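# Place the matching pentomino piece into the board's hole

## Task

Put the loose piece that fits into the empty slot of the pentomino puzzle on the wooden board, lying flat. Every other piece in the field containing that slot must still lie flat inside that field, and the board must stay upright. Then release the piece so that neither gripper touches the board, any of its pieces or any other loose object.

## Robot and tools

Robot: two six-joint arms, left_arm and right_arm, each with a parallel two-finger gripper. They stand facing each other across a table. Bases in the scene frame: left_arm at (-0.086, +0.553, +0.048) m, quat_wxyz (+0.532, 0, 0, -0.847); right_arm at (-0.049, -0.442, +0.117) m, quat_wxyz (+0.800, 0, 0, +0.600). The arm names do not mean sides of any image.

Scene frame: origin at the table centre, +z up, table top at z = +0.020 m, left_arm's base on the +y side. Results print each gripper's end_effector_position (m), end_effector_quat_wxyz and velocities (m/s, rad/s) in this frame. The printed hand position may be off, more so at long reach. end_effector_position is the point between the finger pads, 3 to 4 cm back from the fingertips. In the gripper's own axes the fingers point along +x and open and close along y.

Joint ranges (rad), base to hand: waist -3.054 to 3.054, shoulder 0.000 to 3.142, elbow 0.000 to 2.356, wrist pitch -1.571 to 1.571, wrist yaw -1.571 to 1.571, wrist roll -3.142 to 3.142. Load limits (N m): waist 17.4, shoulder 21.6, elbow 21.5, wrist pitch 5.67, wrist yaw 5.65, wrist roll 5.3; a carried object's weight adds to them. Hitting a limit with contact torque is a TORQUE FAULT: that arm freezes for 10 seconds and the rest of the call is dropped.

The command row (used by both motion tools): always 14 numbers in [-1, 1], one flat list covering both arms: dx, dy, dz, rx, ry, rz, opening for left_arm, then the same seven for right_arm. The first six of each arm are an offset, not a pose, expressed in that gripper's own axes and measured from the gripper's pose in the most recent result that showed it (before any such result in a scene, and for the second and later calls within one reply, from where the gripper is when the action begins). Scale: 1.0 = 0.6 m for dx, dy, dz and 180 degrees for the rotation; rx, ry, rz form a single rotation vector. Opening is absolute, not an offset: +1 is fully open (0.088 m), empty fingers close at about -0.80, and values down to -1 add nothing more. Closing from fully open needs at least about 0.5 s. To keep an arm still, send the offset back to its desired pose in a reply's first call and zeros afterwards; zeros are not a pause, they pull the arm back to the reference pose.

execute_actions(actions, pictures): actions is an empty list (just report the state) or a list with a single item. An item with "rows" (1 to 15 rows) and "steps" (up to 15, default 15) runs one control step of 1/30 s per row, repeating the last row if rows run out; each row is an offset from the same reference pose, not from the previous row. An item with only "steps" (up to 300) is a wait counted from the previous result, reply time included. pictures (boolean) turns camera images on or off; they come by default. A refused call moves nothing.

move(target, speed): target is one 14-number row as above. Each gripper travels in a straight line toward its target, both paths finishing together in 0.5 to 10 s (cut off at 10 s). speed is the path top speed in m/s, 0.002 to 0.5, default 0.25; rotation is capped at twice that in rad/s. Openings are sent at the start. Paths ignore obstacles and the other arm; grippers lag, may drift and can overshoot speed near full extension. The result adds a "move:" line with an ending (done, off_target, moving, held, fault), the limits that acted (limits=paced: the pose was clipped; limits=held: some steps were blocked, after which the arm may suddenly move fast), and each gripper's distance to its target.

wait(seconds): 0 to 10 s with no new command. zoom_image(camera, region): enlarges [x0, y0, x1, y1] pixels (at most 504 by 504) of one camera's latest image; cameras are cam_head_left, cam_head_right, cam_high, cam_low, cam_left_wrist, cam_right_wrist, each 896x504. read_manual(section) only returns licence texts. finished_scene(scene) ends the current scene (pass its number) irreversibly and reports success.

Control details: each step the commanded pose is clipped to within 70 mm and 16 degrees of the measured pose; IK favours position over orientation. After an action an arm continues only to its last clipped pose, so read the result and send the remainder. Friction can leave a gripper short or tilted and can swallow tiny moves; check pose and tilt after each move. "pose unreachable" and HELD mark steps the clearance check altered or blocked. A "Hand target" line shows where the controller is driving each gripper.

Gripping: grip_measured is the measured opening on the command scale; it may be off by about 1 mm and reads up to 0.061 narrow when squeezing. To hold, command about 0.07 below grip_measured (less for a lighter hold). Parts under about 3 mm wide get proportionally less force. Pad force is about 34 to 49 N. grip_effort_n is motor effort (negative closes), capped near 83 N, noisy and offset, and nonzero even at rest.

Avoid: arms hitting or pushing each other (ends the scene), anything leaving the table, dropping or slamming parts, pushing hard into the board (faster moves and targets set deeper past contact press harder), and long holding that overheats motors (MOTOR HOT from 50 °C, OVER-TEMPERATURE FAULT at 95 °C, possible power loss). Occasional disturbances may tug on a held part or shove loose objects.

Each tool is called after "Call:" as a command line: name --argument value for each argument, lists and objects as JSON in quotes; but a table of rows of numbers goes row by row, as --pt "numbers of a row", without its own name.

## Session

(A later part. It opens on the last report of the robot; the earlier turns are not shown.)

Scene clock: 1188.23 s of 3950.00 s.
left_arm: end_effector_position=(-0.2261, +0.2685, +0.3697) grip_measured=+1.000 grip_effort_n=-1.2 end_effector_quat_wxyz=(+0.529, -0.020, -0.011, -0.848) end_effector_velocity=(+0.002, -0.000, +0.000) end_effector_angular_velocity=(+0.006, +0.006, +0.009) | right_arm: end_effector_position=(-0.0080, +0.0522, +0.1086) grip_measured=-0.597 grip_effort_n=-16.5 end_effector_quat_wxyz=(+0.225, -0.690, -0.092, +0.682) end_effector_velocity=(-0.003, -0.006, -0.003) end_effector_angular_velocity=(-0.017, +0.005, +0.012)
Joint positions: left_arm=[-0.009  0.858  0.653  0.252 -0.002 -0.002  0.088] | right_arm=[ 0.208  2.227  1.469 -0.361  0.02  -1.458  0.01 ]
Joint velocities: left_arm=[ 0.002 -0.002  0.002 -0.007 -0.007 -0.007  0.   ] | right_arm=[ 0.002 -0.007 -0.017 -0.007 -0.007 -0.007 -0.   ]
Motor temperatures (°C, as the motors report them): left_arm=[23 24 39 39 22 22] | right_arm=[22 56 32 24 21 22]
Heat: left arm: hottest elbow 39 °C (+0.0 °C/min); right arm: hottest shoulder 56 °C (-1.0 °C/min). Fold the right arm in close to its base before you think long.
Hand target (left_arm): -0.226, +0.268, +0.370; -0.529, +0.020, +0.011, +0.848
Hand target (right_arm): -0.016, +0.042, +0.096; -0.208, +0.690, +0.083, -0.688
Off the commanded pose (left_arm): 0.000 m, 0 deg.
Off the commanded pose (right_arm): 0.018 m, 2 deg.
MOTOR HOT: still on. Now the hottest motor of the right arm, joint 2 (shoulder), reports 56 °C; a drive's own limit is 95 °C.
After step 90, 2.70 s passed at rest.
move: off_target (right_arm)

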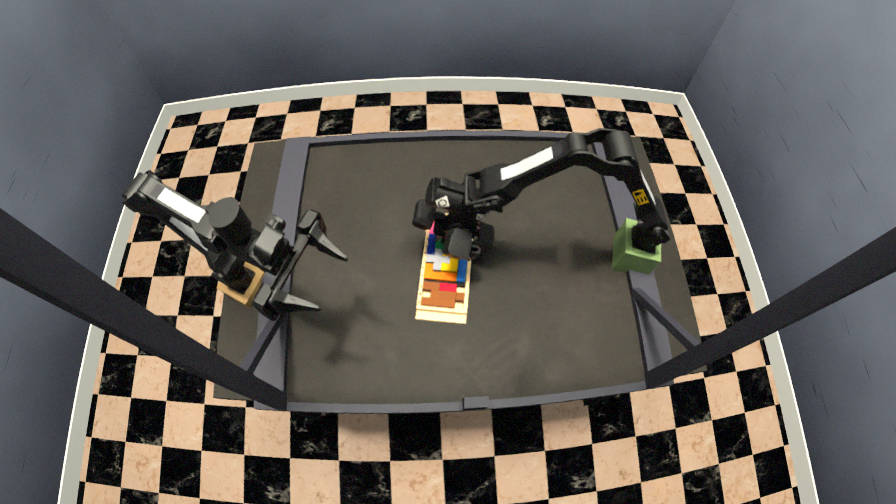

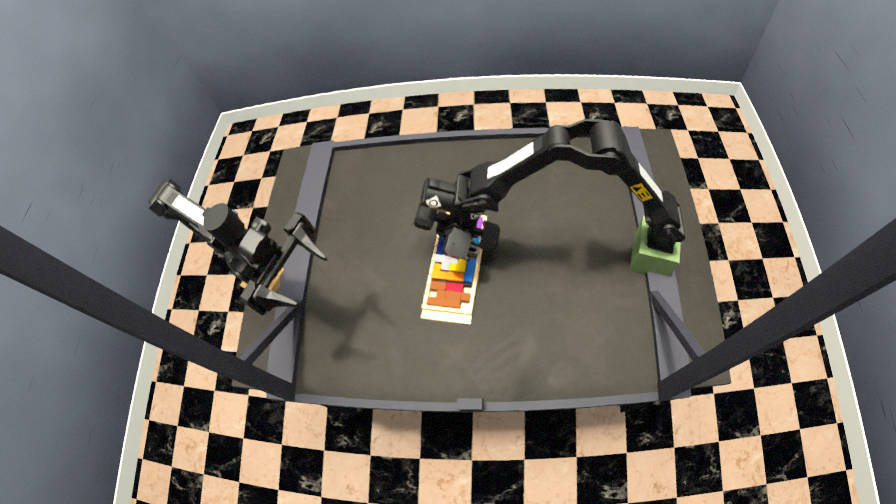

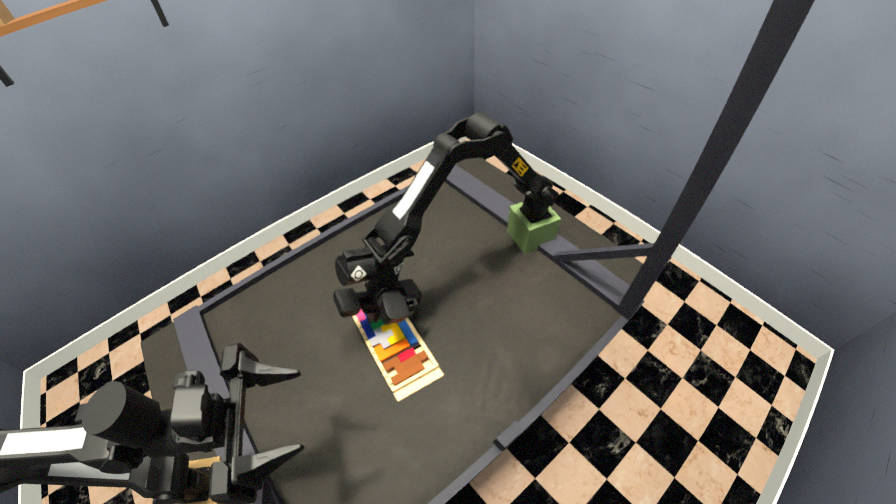

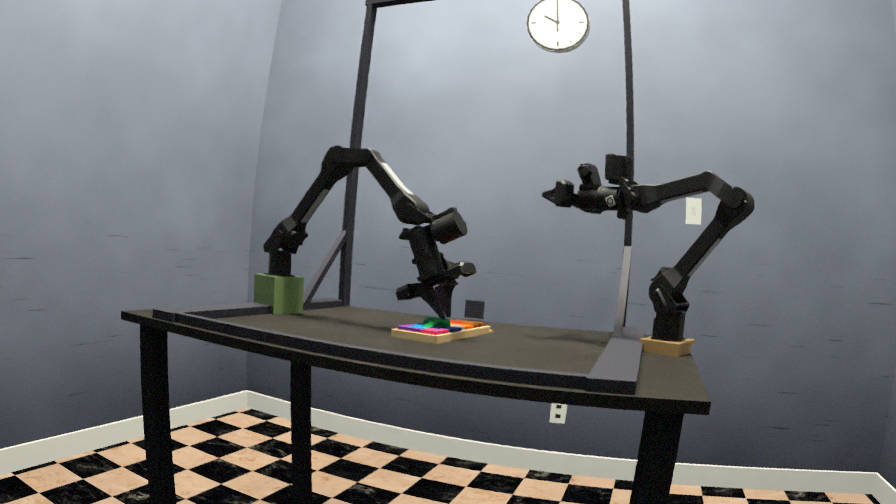

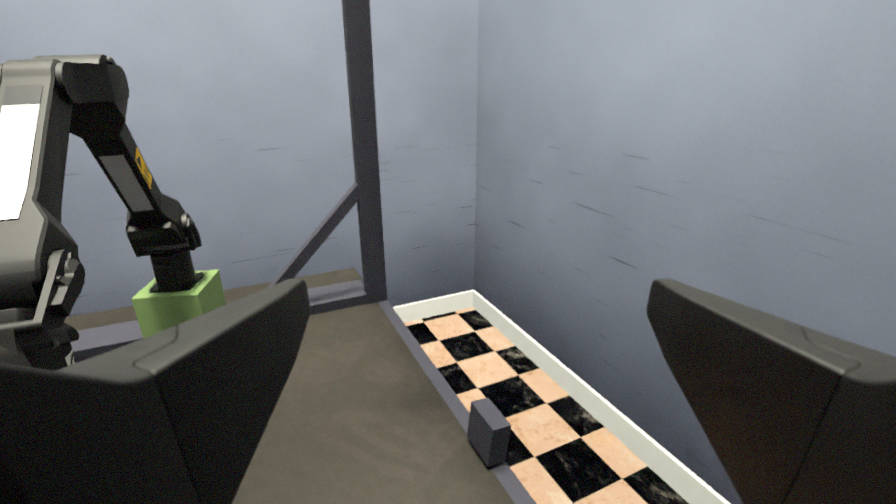

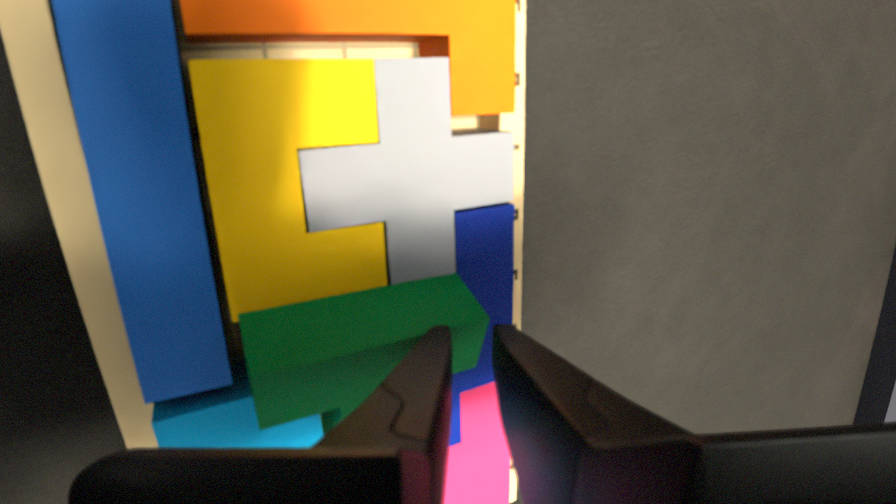

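Call:
move --target '[0,0,0,0,0,0,1,-0.02,-0.03,0.0,0,0,0,-0.6]' --speed 0.03

Call:
move --target '[0,0,0,0,0,0,1,0.03,0,0.0,0,0,0,-0.6]' --speed 0.03

Scene clock: 1210.20 s of 3950.00 s.
left_arm: end_effector_position=(-0.2261, +0.2685, +0.3697) grip_measured=+1.000 grip_effort_n=-0.7 end_effector_quat_wxyz=(+0.529, -0.020, -0.011, -0.848) end_effector_velocity=(+0.003, +0.000, -0.003) end_effector_angular_velocity=(+0.010, +0.004, +0.019) | right_arm: end_effector_position=(-0.0072, +0.0599, +0.1260) grip_measured=-0.597 grip_effort_n=-16.5 end_effector_quat_wxyz=(+0.224, -0.691, -0.091, +0.682) end_effector_velocity=(+0.000, -0.000, +0.001) end_effector_angular_velocity=(-0.003, -0.003, +0.021)
Joint positions: left_arm=[-0.009  0.858  0.653  0.252 -0.002 -0.002  0.088] | right_arm=[ 0.208  2.225  1.545 -0.443  0.022 -1.458  0.01 ]
Joint velocities: left_arm=[-0.002 -0.007 -0.007 -0.007 -0.022 -0.007  0.   ] | right_arm=[-0.002 -0.002  0.002 -0.007 -0.007 -0.022  0.   ]
Motor temperatures (°C, as the motors report them): left_arm=[23 24 39 39 22 22] | right_arm=[22 57 30 24 21 22]
Heat: left arm: hottest elbow 39 °C (+0.0 °C/min); right arm: hottest shoulder 57 °C (+0.0 °C/min). Fold the right arm in close to its base before you think long.
Hand target (left_arm): -0.226, +0.268, +0.370; -0.529, +0.020, +0.011, +0.848
Hand target (right_arm): -0.006, +0.063, +0.127; -0.225, +0.690, +0.093, -0.682
Off the commanded pose (left_arm): 0.000 m, 0 deg.
Off the commanded pose (right_arm): 0.004 m, 0 deg.
MOTOR HOT: still on. Now the hottest motor of the right arm, joint 2 (shoulder), reports 57 °C; a drive's own limit is 95 °C.
After step 90, 17.90 s passed at rest.
move: done

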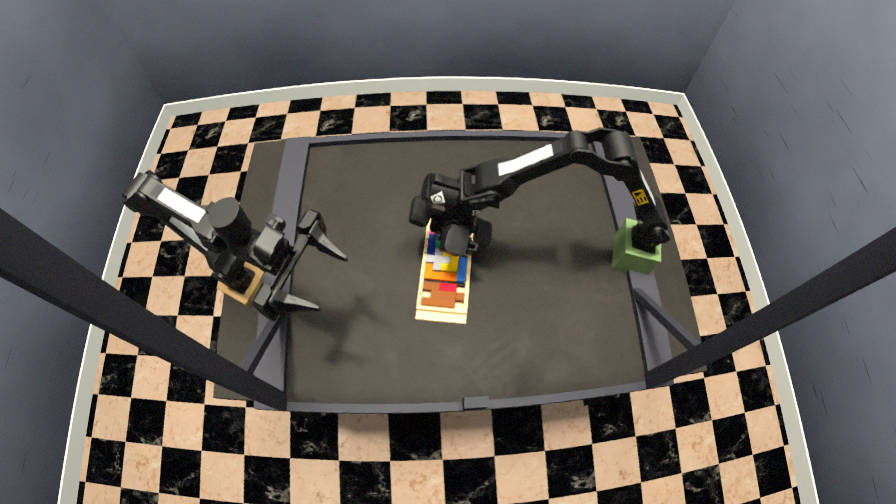

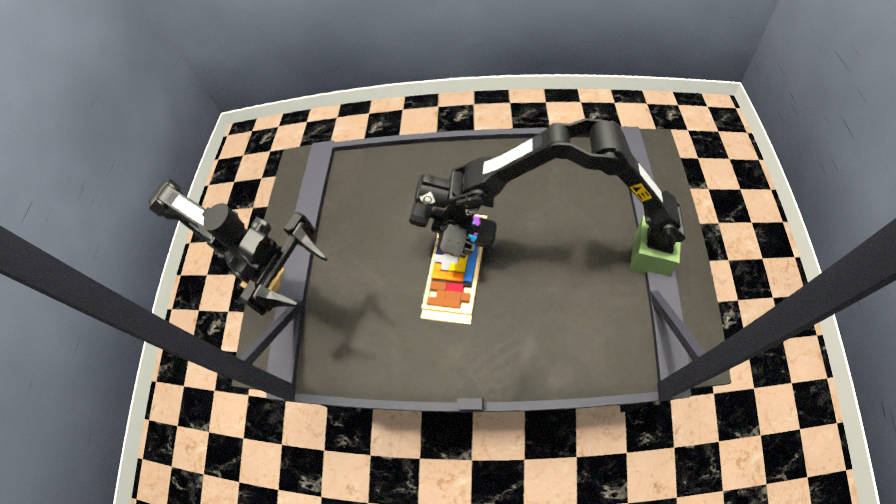

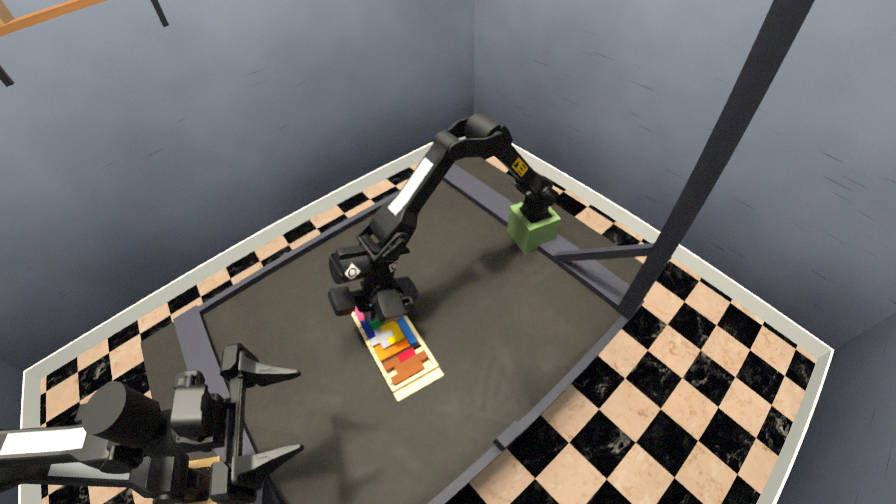

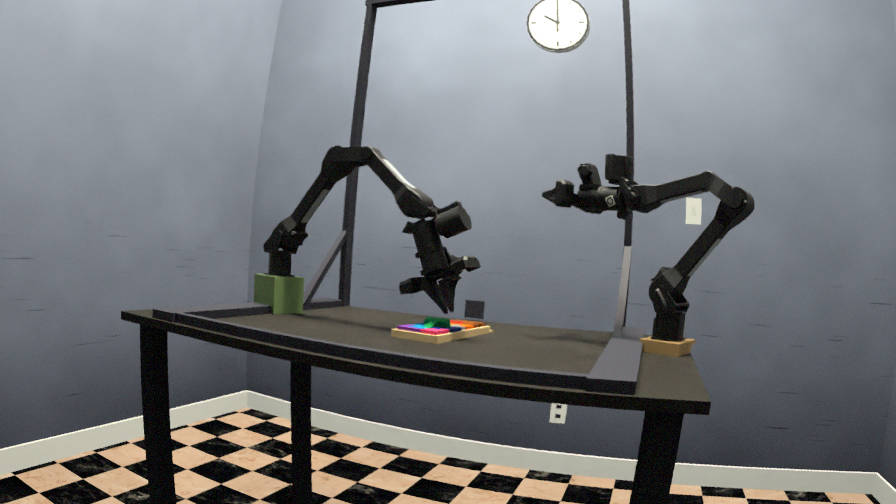

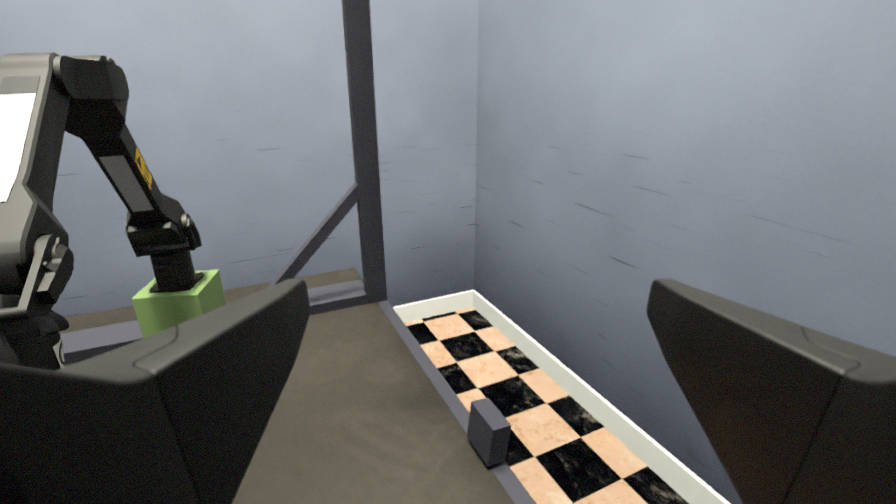

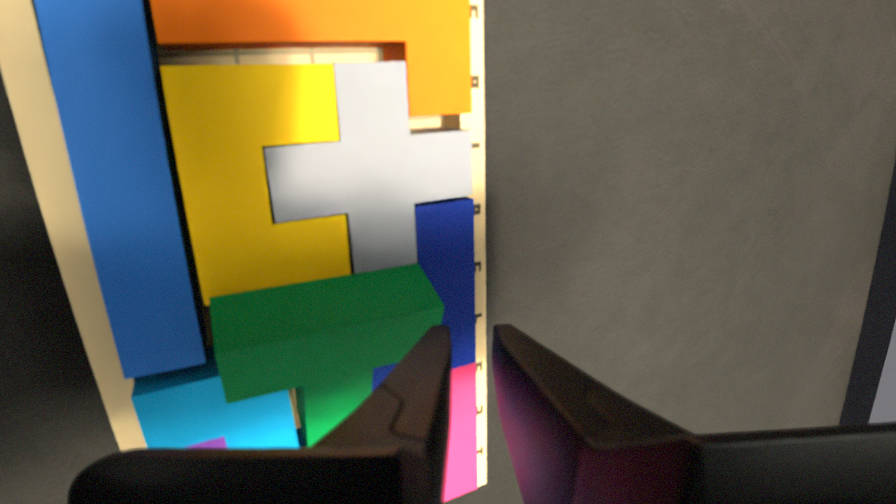

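Scene clock: 1211.10 s of 3950.00 s.
left_arm: end_effector_position=(-0.2261, +0.2685, +0.3697) grip_measured=+1.000 grip_effort_n=-1.2 end_effector_quat_wxyz=(+0.529, -0.020, -0.011, -0.848) end_effector_velocity=(+0.001, +0.000, +0.000) end_effector_angular_velocity=(-0.001, -0.007, +0.005) | right_arm: end_effector_position=(-0.0069, +0.0650, +0.1145) grip_measured=-0.597 grip_effort_n=-16.5 end_effector_quat_wxyz=(+0.225, -0.690, -0.092, +0.681) end_effector_velocity=(+0.000, +0.000, -0.002) end_effector_angular_velocity=(-0.006, +0.017, +0.009)
Joint positions: left_arm=[-0.009  0.858  0.653  0.252 -0.002 -0.002  0.088] | right_arm=[ 0.208  2.26   1.554 -0.414  0.022 -1.458  0.01 ]
Joint velocities: left_arm=[-0.002 -0.002  0.002 -0.007 -0.007  0.007  0.   ] | right_arm=[-0.007  0.007  0.007 -0.007 -0.022 -0.007  0.   ]
Motor temperatures (°C, as the motors report them): left_arm=[23 24 39 39 22 22] | right_arm=[22 57 30 24 21 22]
Heat: left arm: hottest elbow 39 °C (+0.0 °C/min); right arm: hottest shoulder 57 °C (+0.0 °C/min). Fold the right arm in close to its base before you think long.
Hand target (left_arm): -0.226, +0.268, +0.370; -0.529, +0.020, +0.011, +0.848
Hand target (right_arm): -0.006, +0.067, +0.110; -0.224, +0.691, +0.091, -0.682
Off the commanded pose (left_arm): 0.000 m, 0 deg.
Off the commanded pose (right_arm): 0.005 m, 0 deg.
MOTOR HOT: still on. Now the hottest motor of the right arm, joint 2 (shoulder), reports 57 °C; a drive's own limit is 95 °C.
move: done

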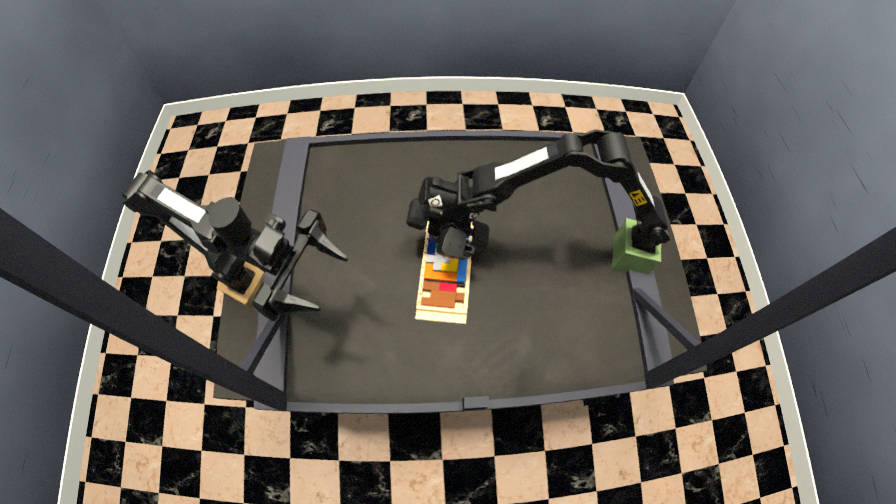

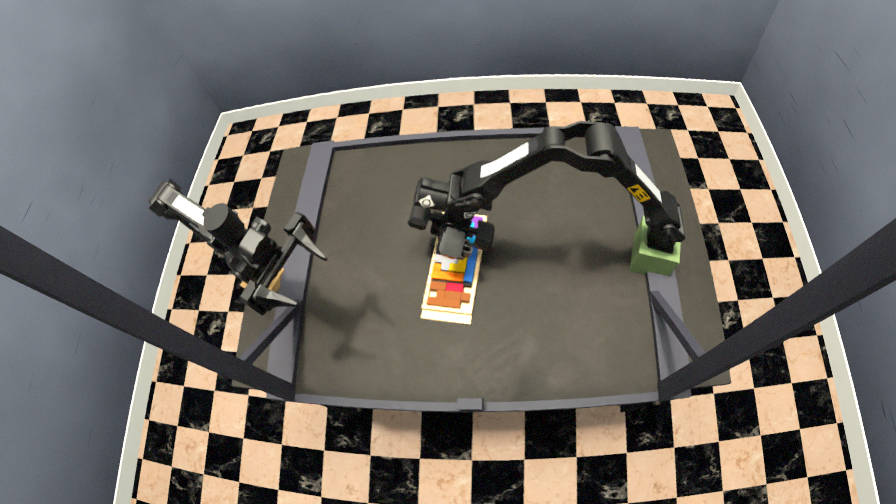

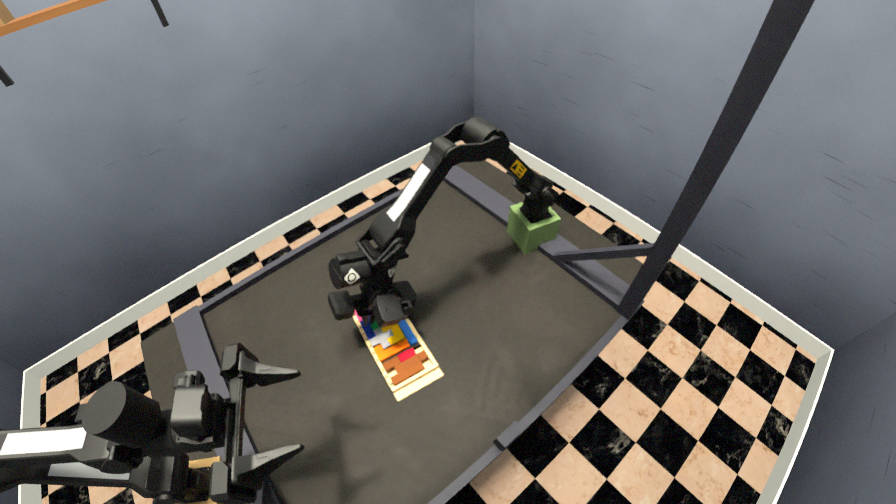

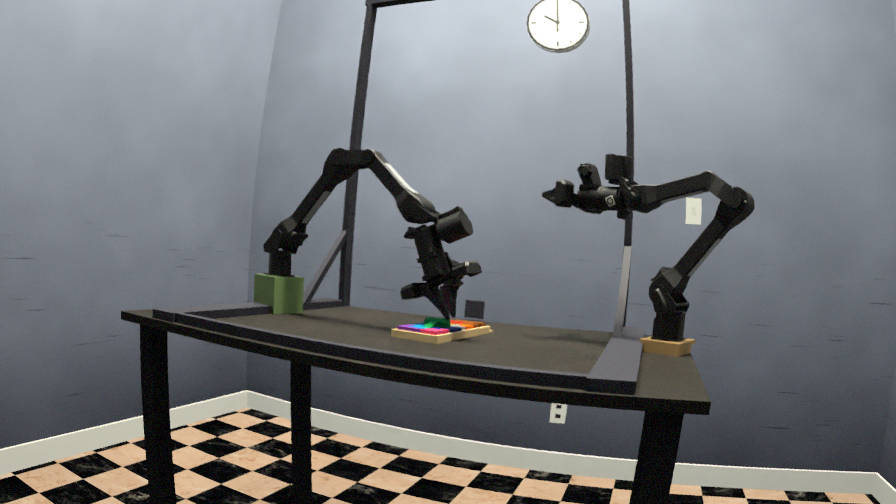

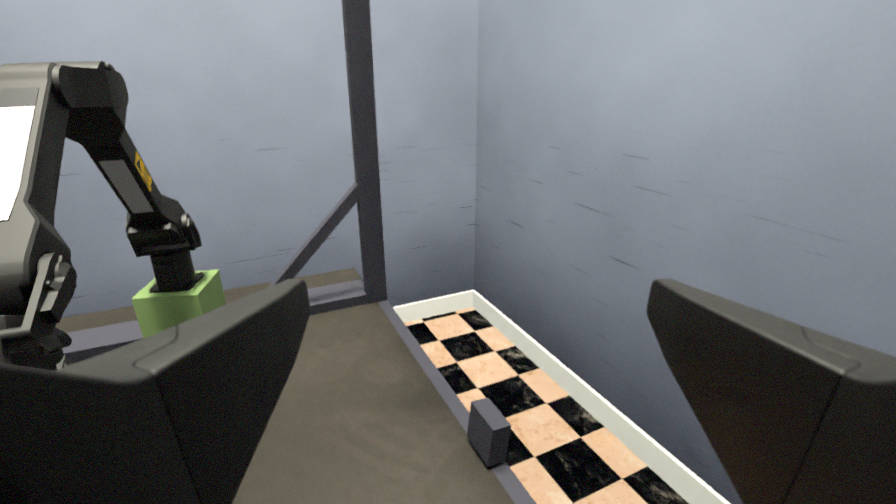

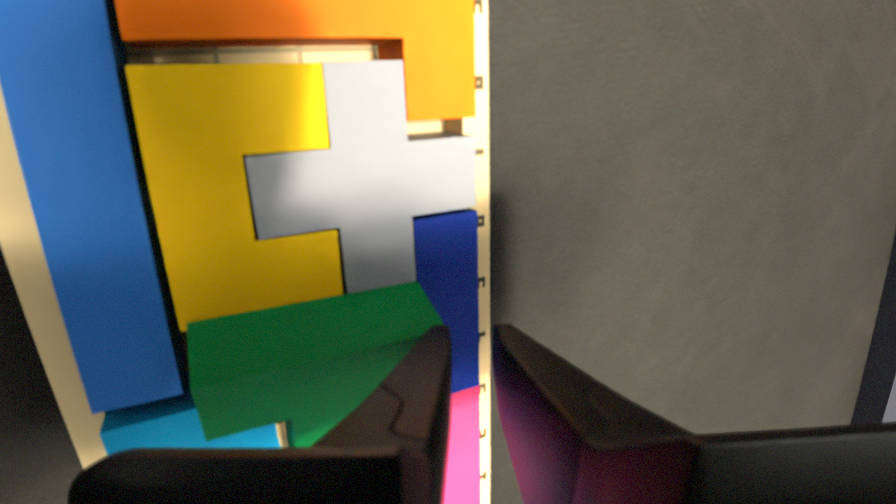

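Now lower a bit more and push left.

Call:
move --target '[0,0,0,0,0,0,1,0.015,0.04,0.0,0,0,0,-0.6]' --speed 0.03

Call:
move --target '[0,0,0,0,0,0,1,-0.05,0,0.0,0,0,0,-0.6]' --speed 0.04

Scene clock: 1220.37 s of 3950.00 s.
left_arm: end_effector_position=(-0.2261, +0.2685, +0.3697) grip_measured=+1.000 grip_effort_n=-0.7 end_effector_quat_wxyz=(+0.529, -0.020, -0.011, -0.848) end_effector_velocity=(+0.003, -0.001, +0.001) end_effector_angular_velocity=(-0.009, -0.002, +0.020) | right_arm: end_effector_position=(-0.0083, +0.0514, +0.0950) grip_measured=-0.597 grip_effort_n=-16.0 end_effector_quat_wxyz=(+0.226, -0.690, -0.092, +0.681) end_effector_velocity=(-0.005, -0.003, -0.003) end_effector_angular_velocity=(+0.005, +0.036, +0.007)
Joint positions: left_arm=[-0.009  0.858  0.653  0.252 -0.002 -0.002  0.088] | right_arm=[ 0.209  2.25   1.447 -0.314  0.022 -1.457  0.01 ]
Joint velocities: left_arm=[-0.002 -0.002 -0.002  0.007 -0.022  0.007  0.   ] | right_arm=[-0.002 -0.007 -0.027  0.022 -0.037  0.007 -0.   ]
Motor temperatures (°C, as the motors report them): left_arm=[23 24 39 39 22 22] | right_arm=[22 57 31 24 21 22]
Heat: left arm: hottest elbow 39 °C (+0.0 °C/min); right arm: hottest shoulder 57 °C (-2.0 °C/min). Fold the right arm in close to its base before you think long.
Hand target (left_arm): -0.226, +0.268, +0.370; -0.529, +0.020, +0.011, +0.848
Hand target (right_arm): -0.010, +0.048, +0.096; -0.225, +0.690, +0.092, -0.682
Off the commanded pose (left_arm): 0.000 m, 0 deg.
Off the commanded pose (right_arm): 0.004 m, 0 deg.
MOTOR HOT: still on. Now the hottest motor of the right arm, joint 2 (shoulder), reports 57 °C; a drive's own limit is 95 °C.
After step 90, 5.20 s passed at rest.
move: done

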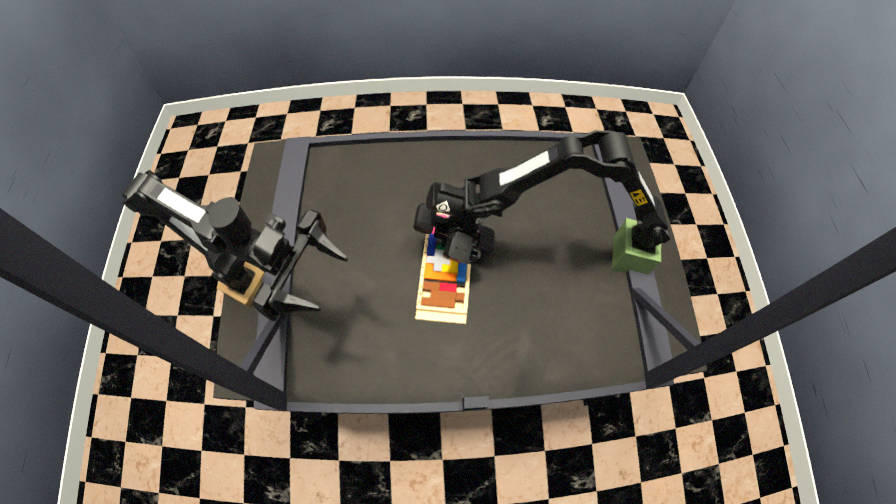

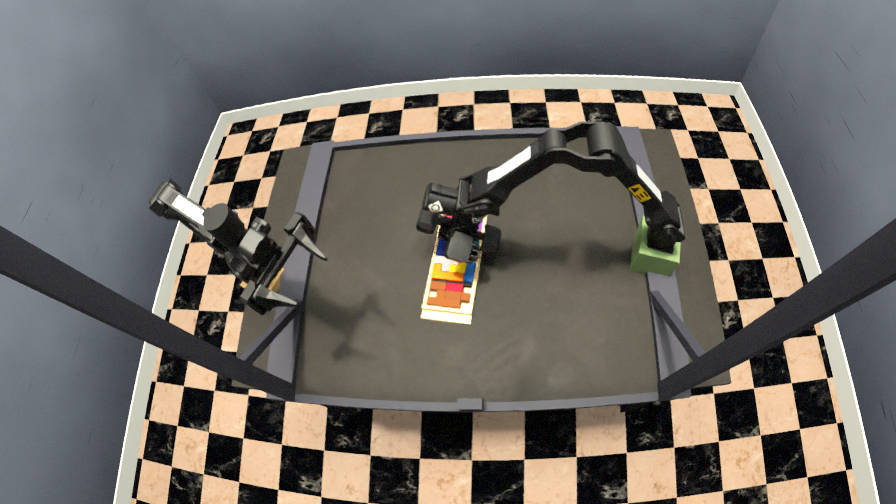

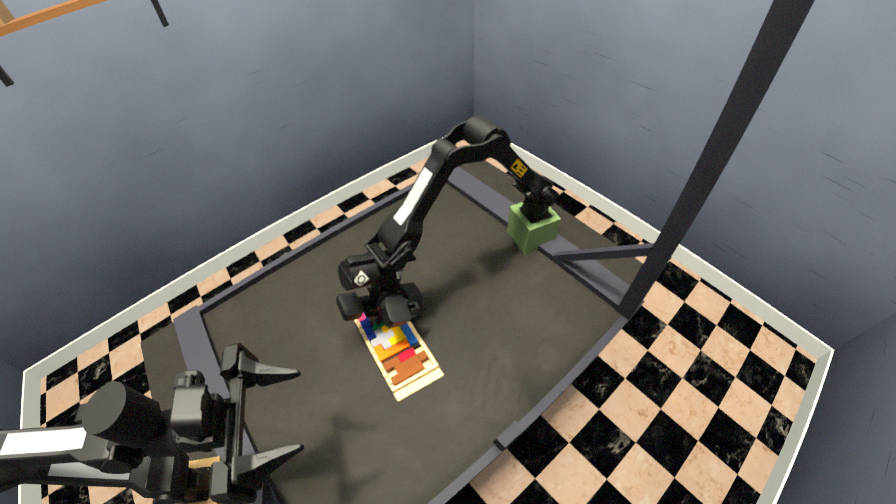

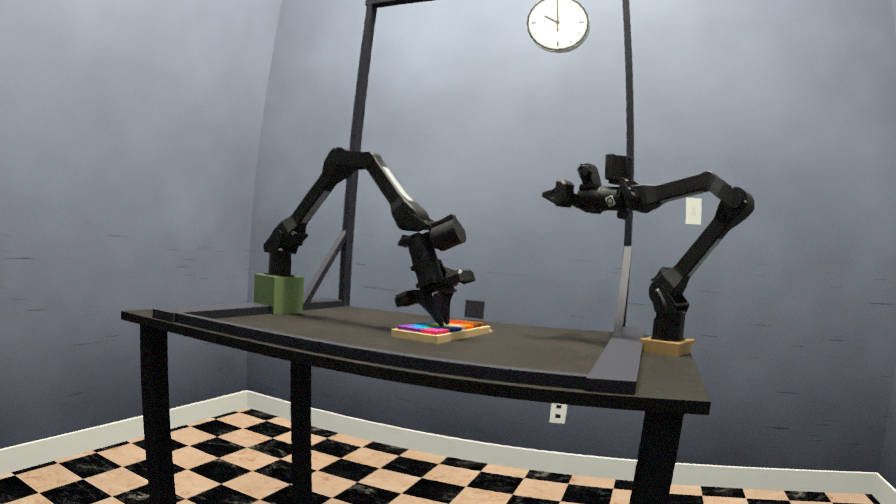

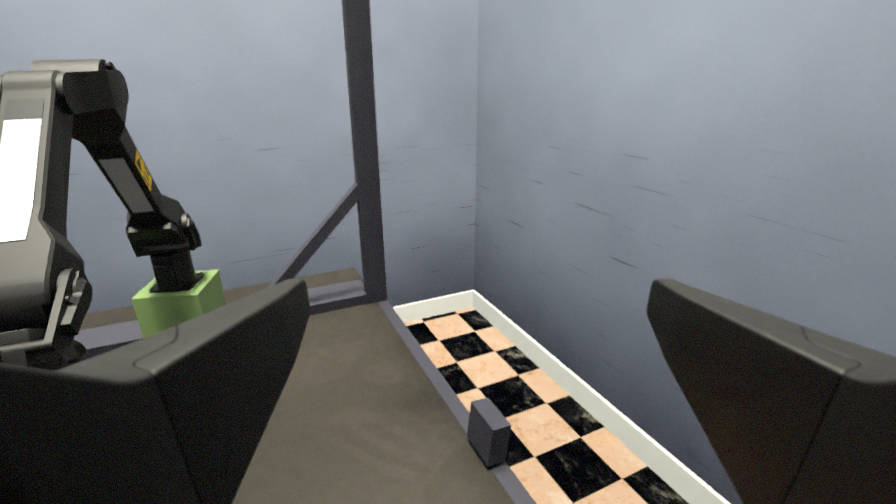

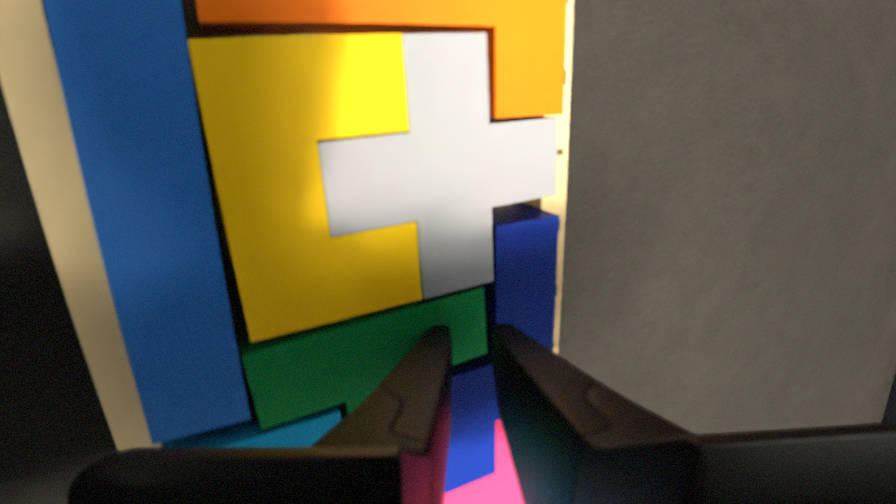

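Scene clock: 1221.47 s of 3950.00 s.
left_arm: end_effector_position=(-0.2261, +0.2685, +0.3697) grip_measured=+1.000 grip_effort_n=-1.6 end_effector_quat_wxyz=(+0.529, -0.020, -0.011, -0.848) end_effector_velocity=(+0.001, +0.000, +0.000) end_effector_angular_velocity=(+0.006, +0.006, +0.005) | right_arm: end_effector_position=(-0.0091, +0.0405, +0.1167) grip_measured=-0.597 grip_effort_n=-16.5 end_effector_quat_wxyz=(+0.224, -0.691, -0.090, +0.682) end_effector_velocity=(-0.000, -0.007, -0.003) end_effector_angular_velocity=(-0.027, -0.001, +0.021)
Joint positions: left_arm=[-0.009  0.858  0.653  0.252 -0.002 -0.002  0.088] | right_arm=[ 0.209  2.175  1.42  -0.369  0.022 -1.457  0.01 ]
Joint velocities: left_arm=[-0.002 -0.002  0.002 -0.007 -0.007 -0.007  0.   ] | right_arm=[-0.002 -0.007 -0.012 -0.022 -0.007 -0.022  0.   ]
Motor temperatures (°C, as the motors report them): left_arm=[23 24 39 39 22 22] | right_arm=[22 57 31 24 21 22]
Heat: left arm: hottest elbow 39 °C (+0.0 °C/min); right arm: hottest shoulder 57 °C (-2.0 °C/min). Fold the right arm in close to its base before you think long.
Hand target (left_arm): -0.226, +0.268, +0.370; -0.529, +0.020, +0.011, +0.848
Hand target (right_arm): -0.010, +0.038, +0.122; -0.226, +0.690, +0.092, -0.681
Off the commanded pose (left_arm): 0.000 m, 0 deg.
Off the commanded pose (right_arm): 0.006 m, 0 deg.
MOTOR HOT: still on. Now the hottest motor of the right arm, joint 2 (shoulder), reports 57 °C; a drive's own limit is 95 °C.
move: done

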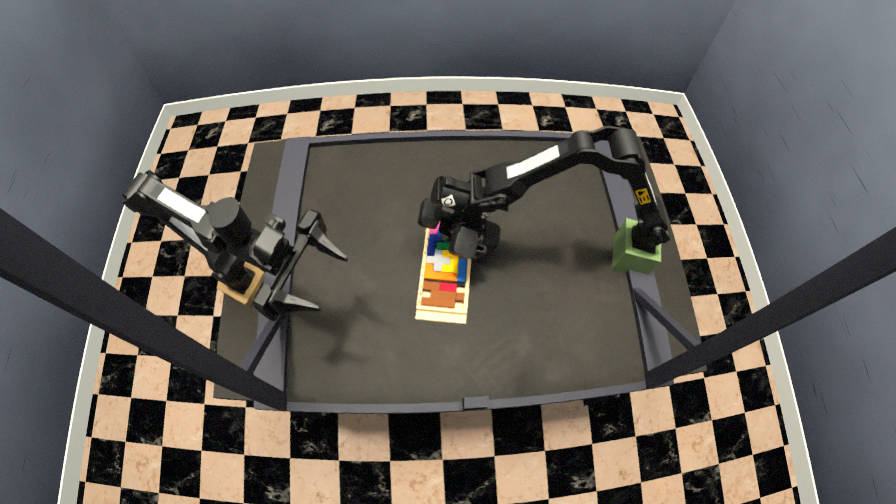

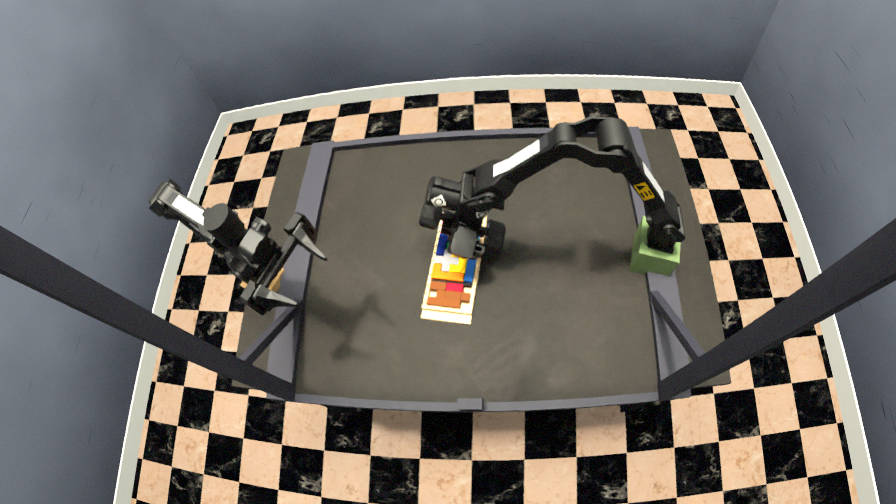

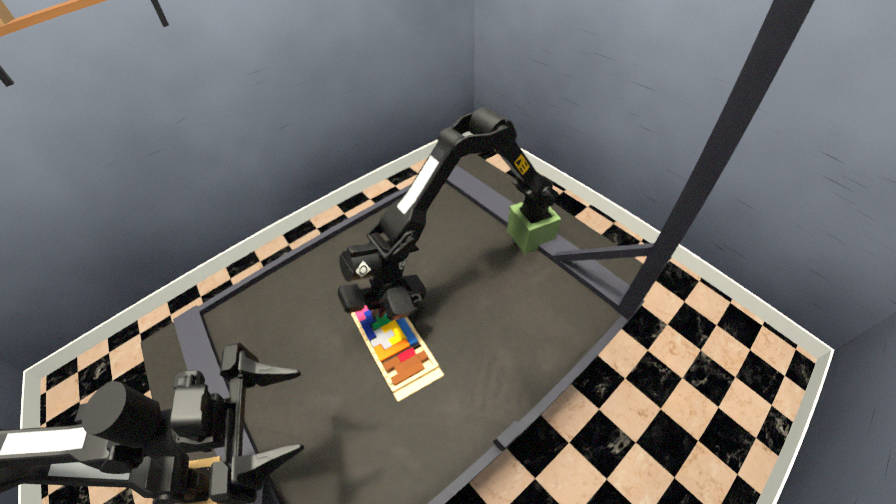

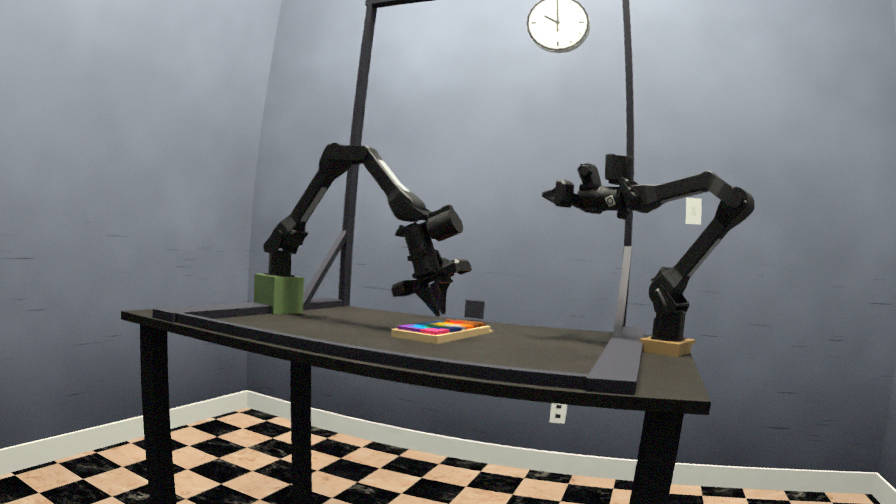

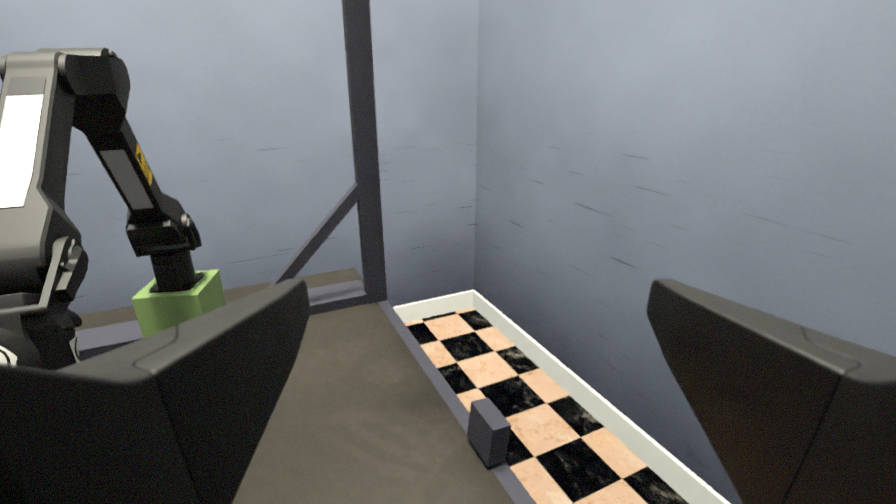

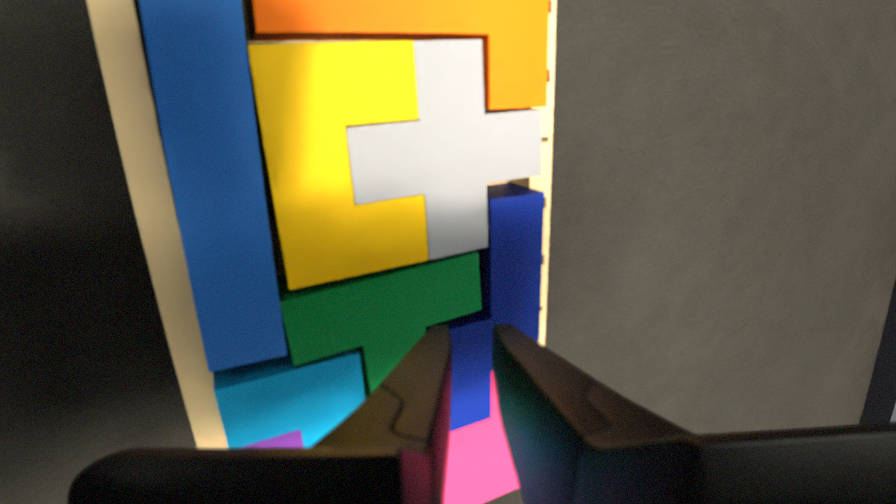

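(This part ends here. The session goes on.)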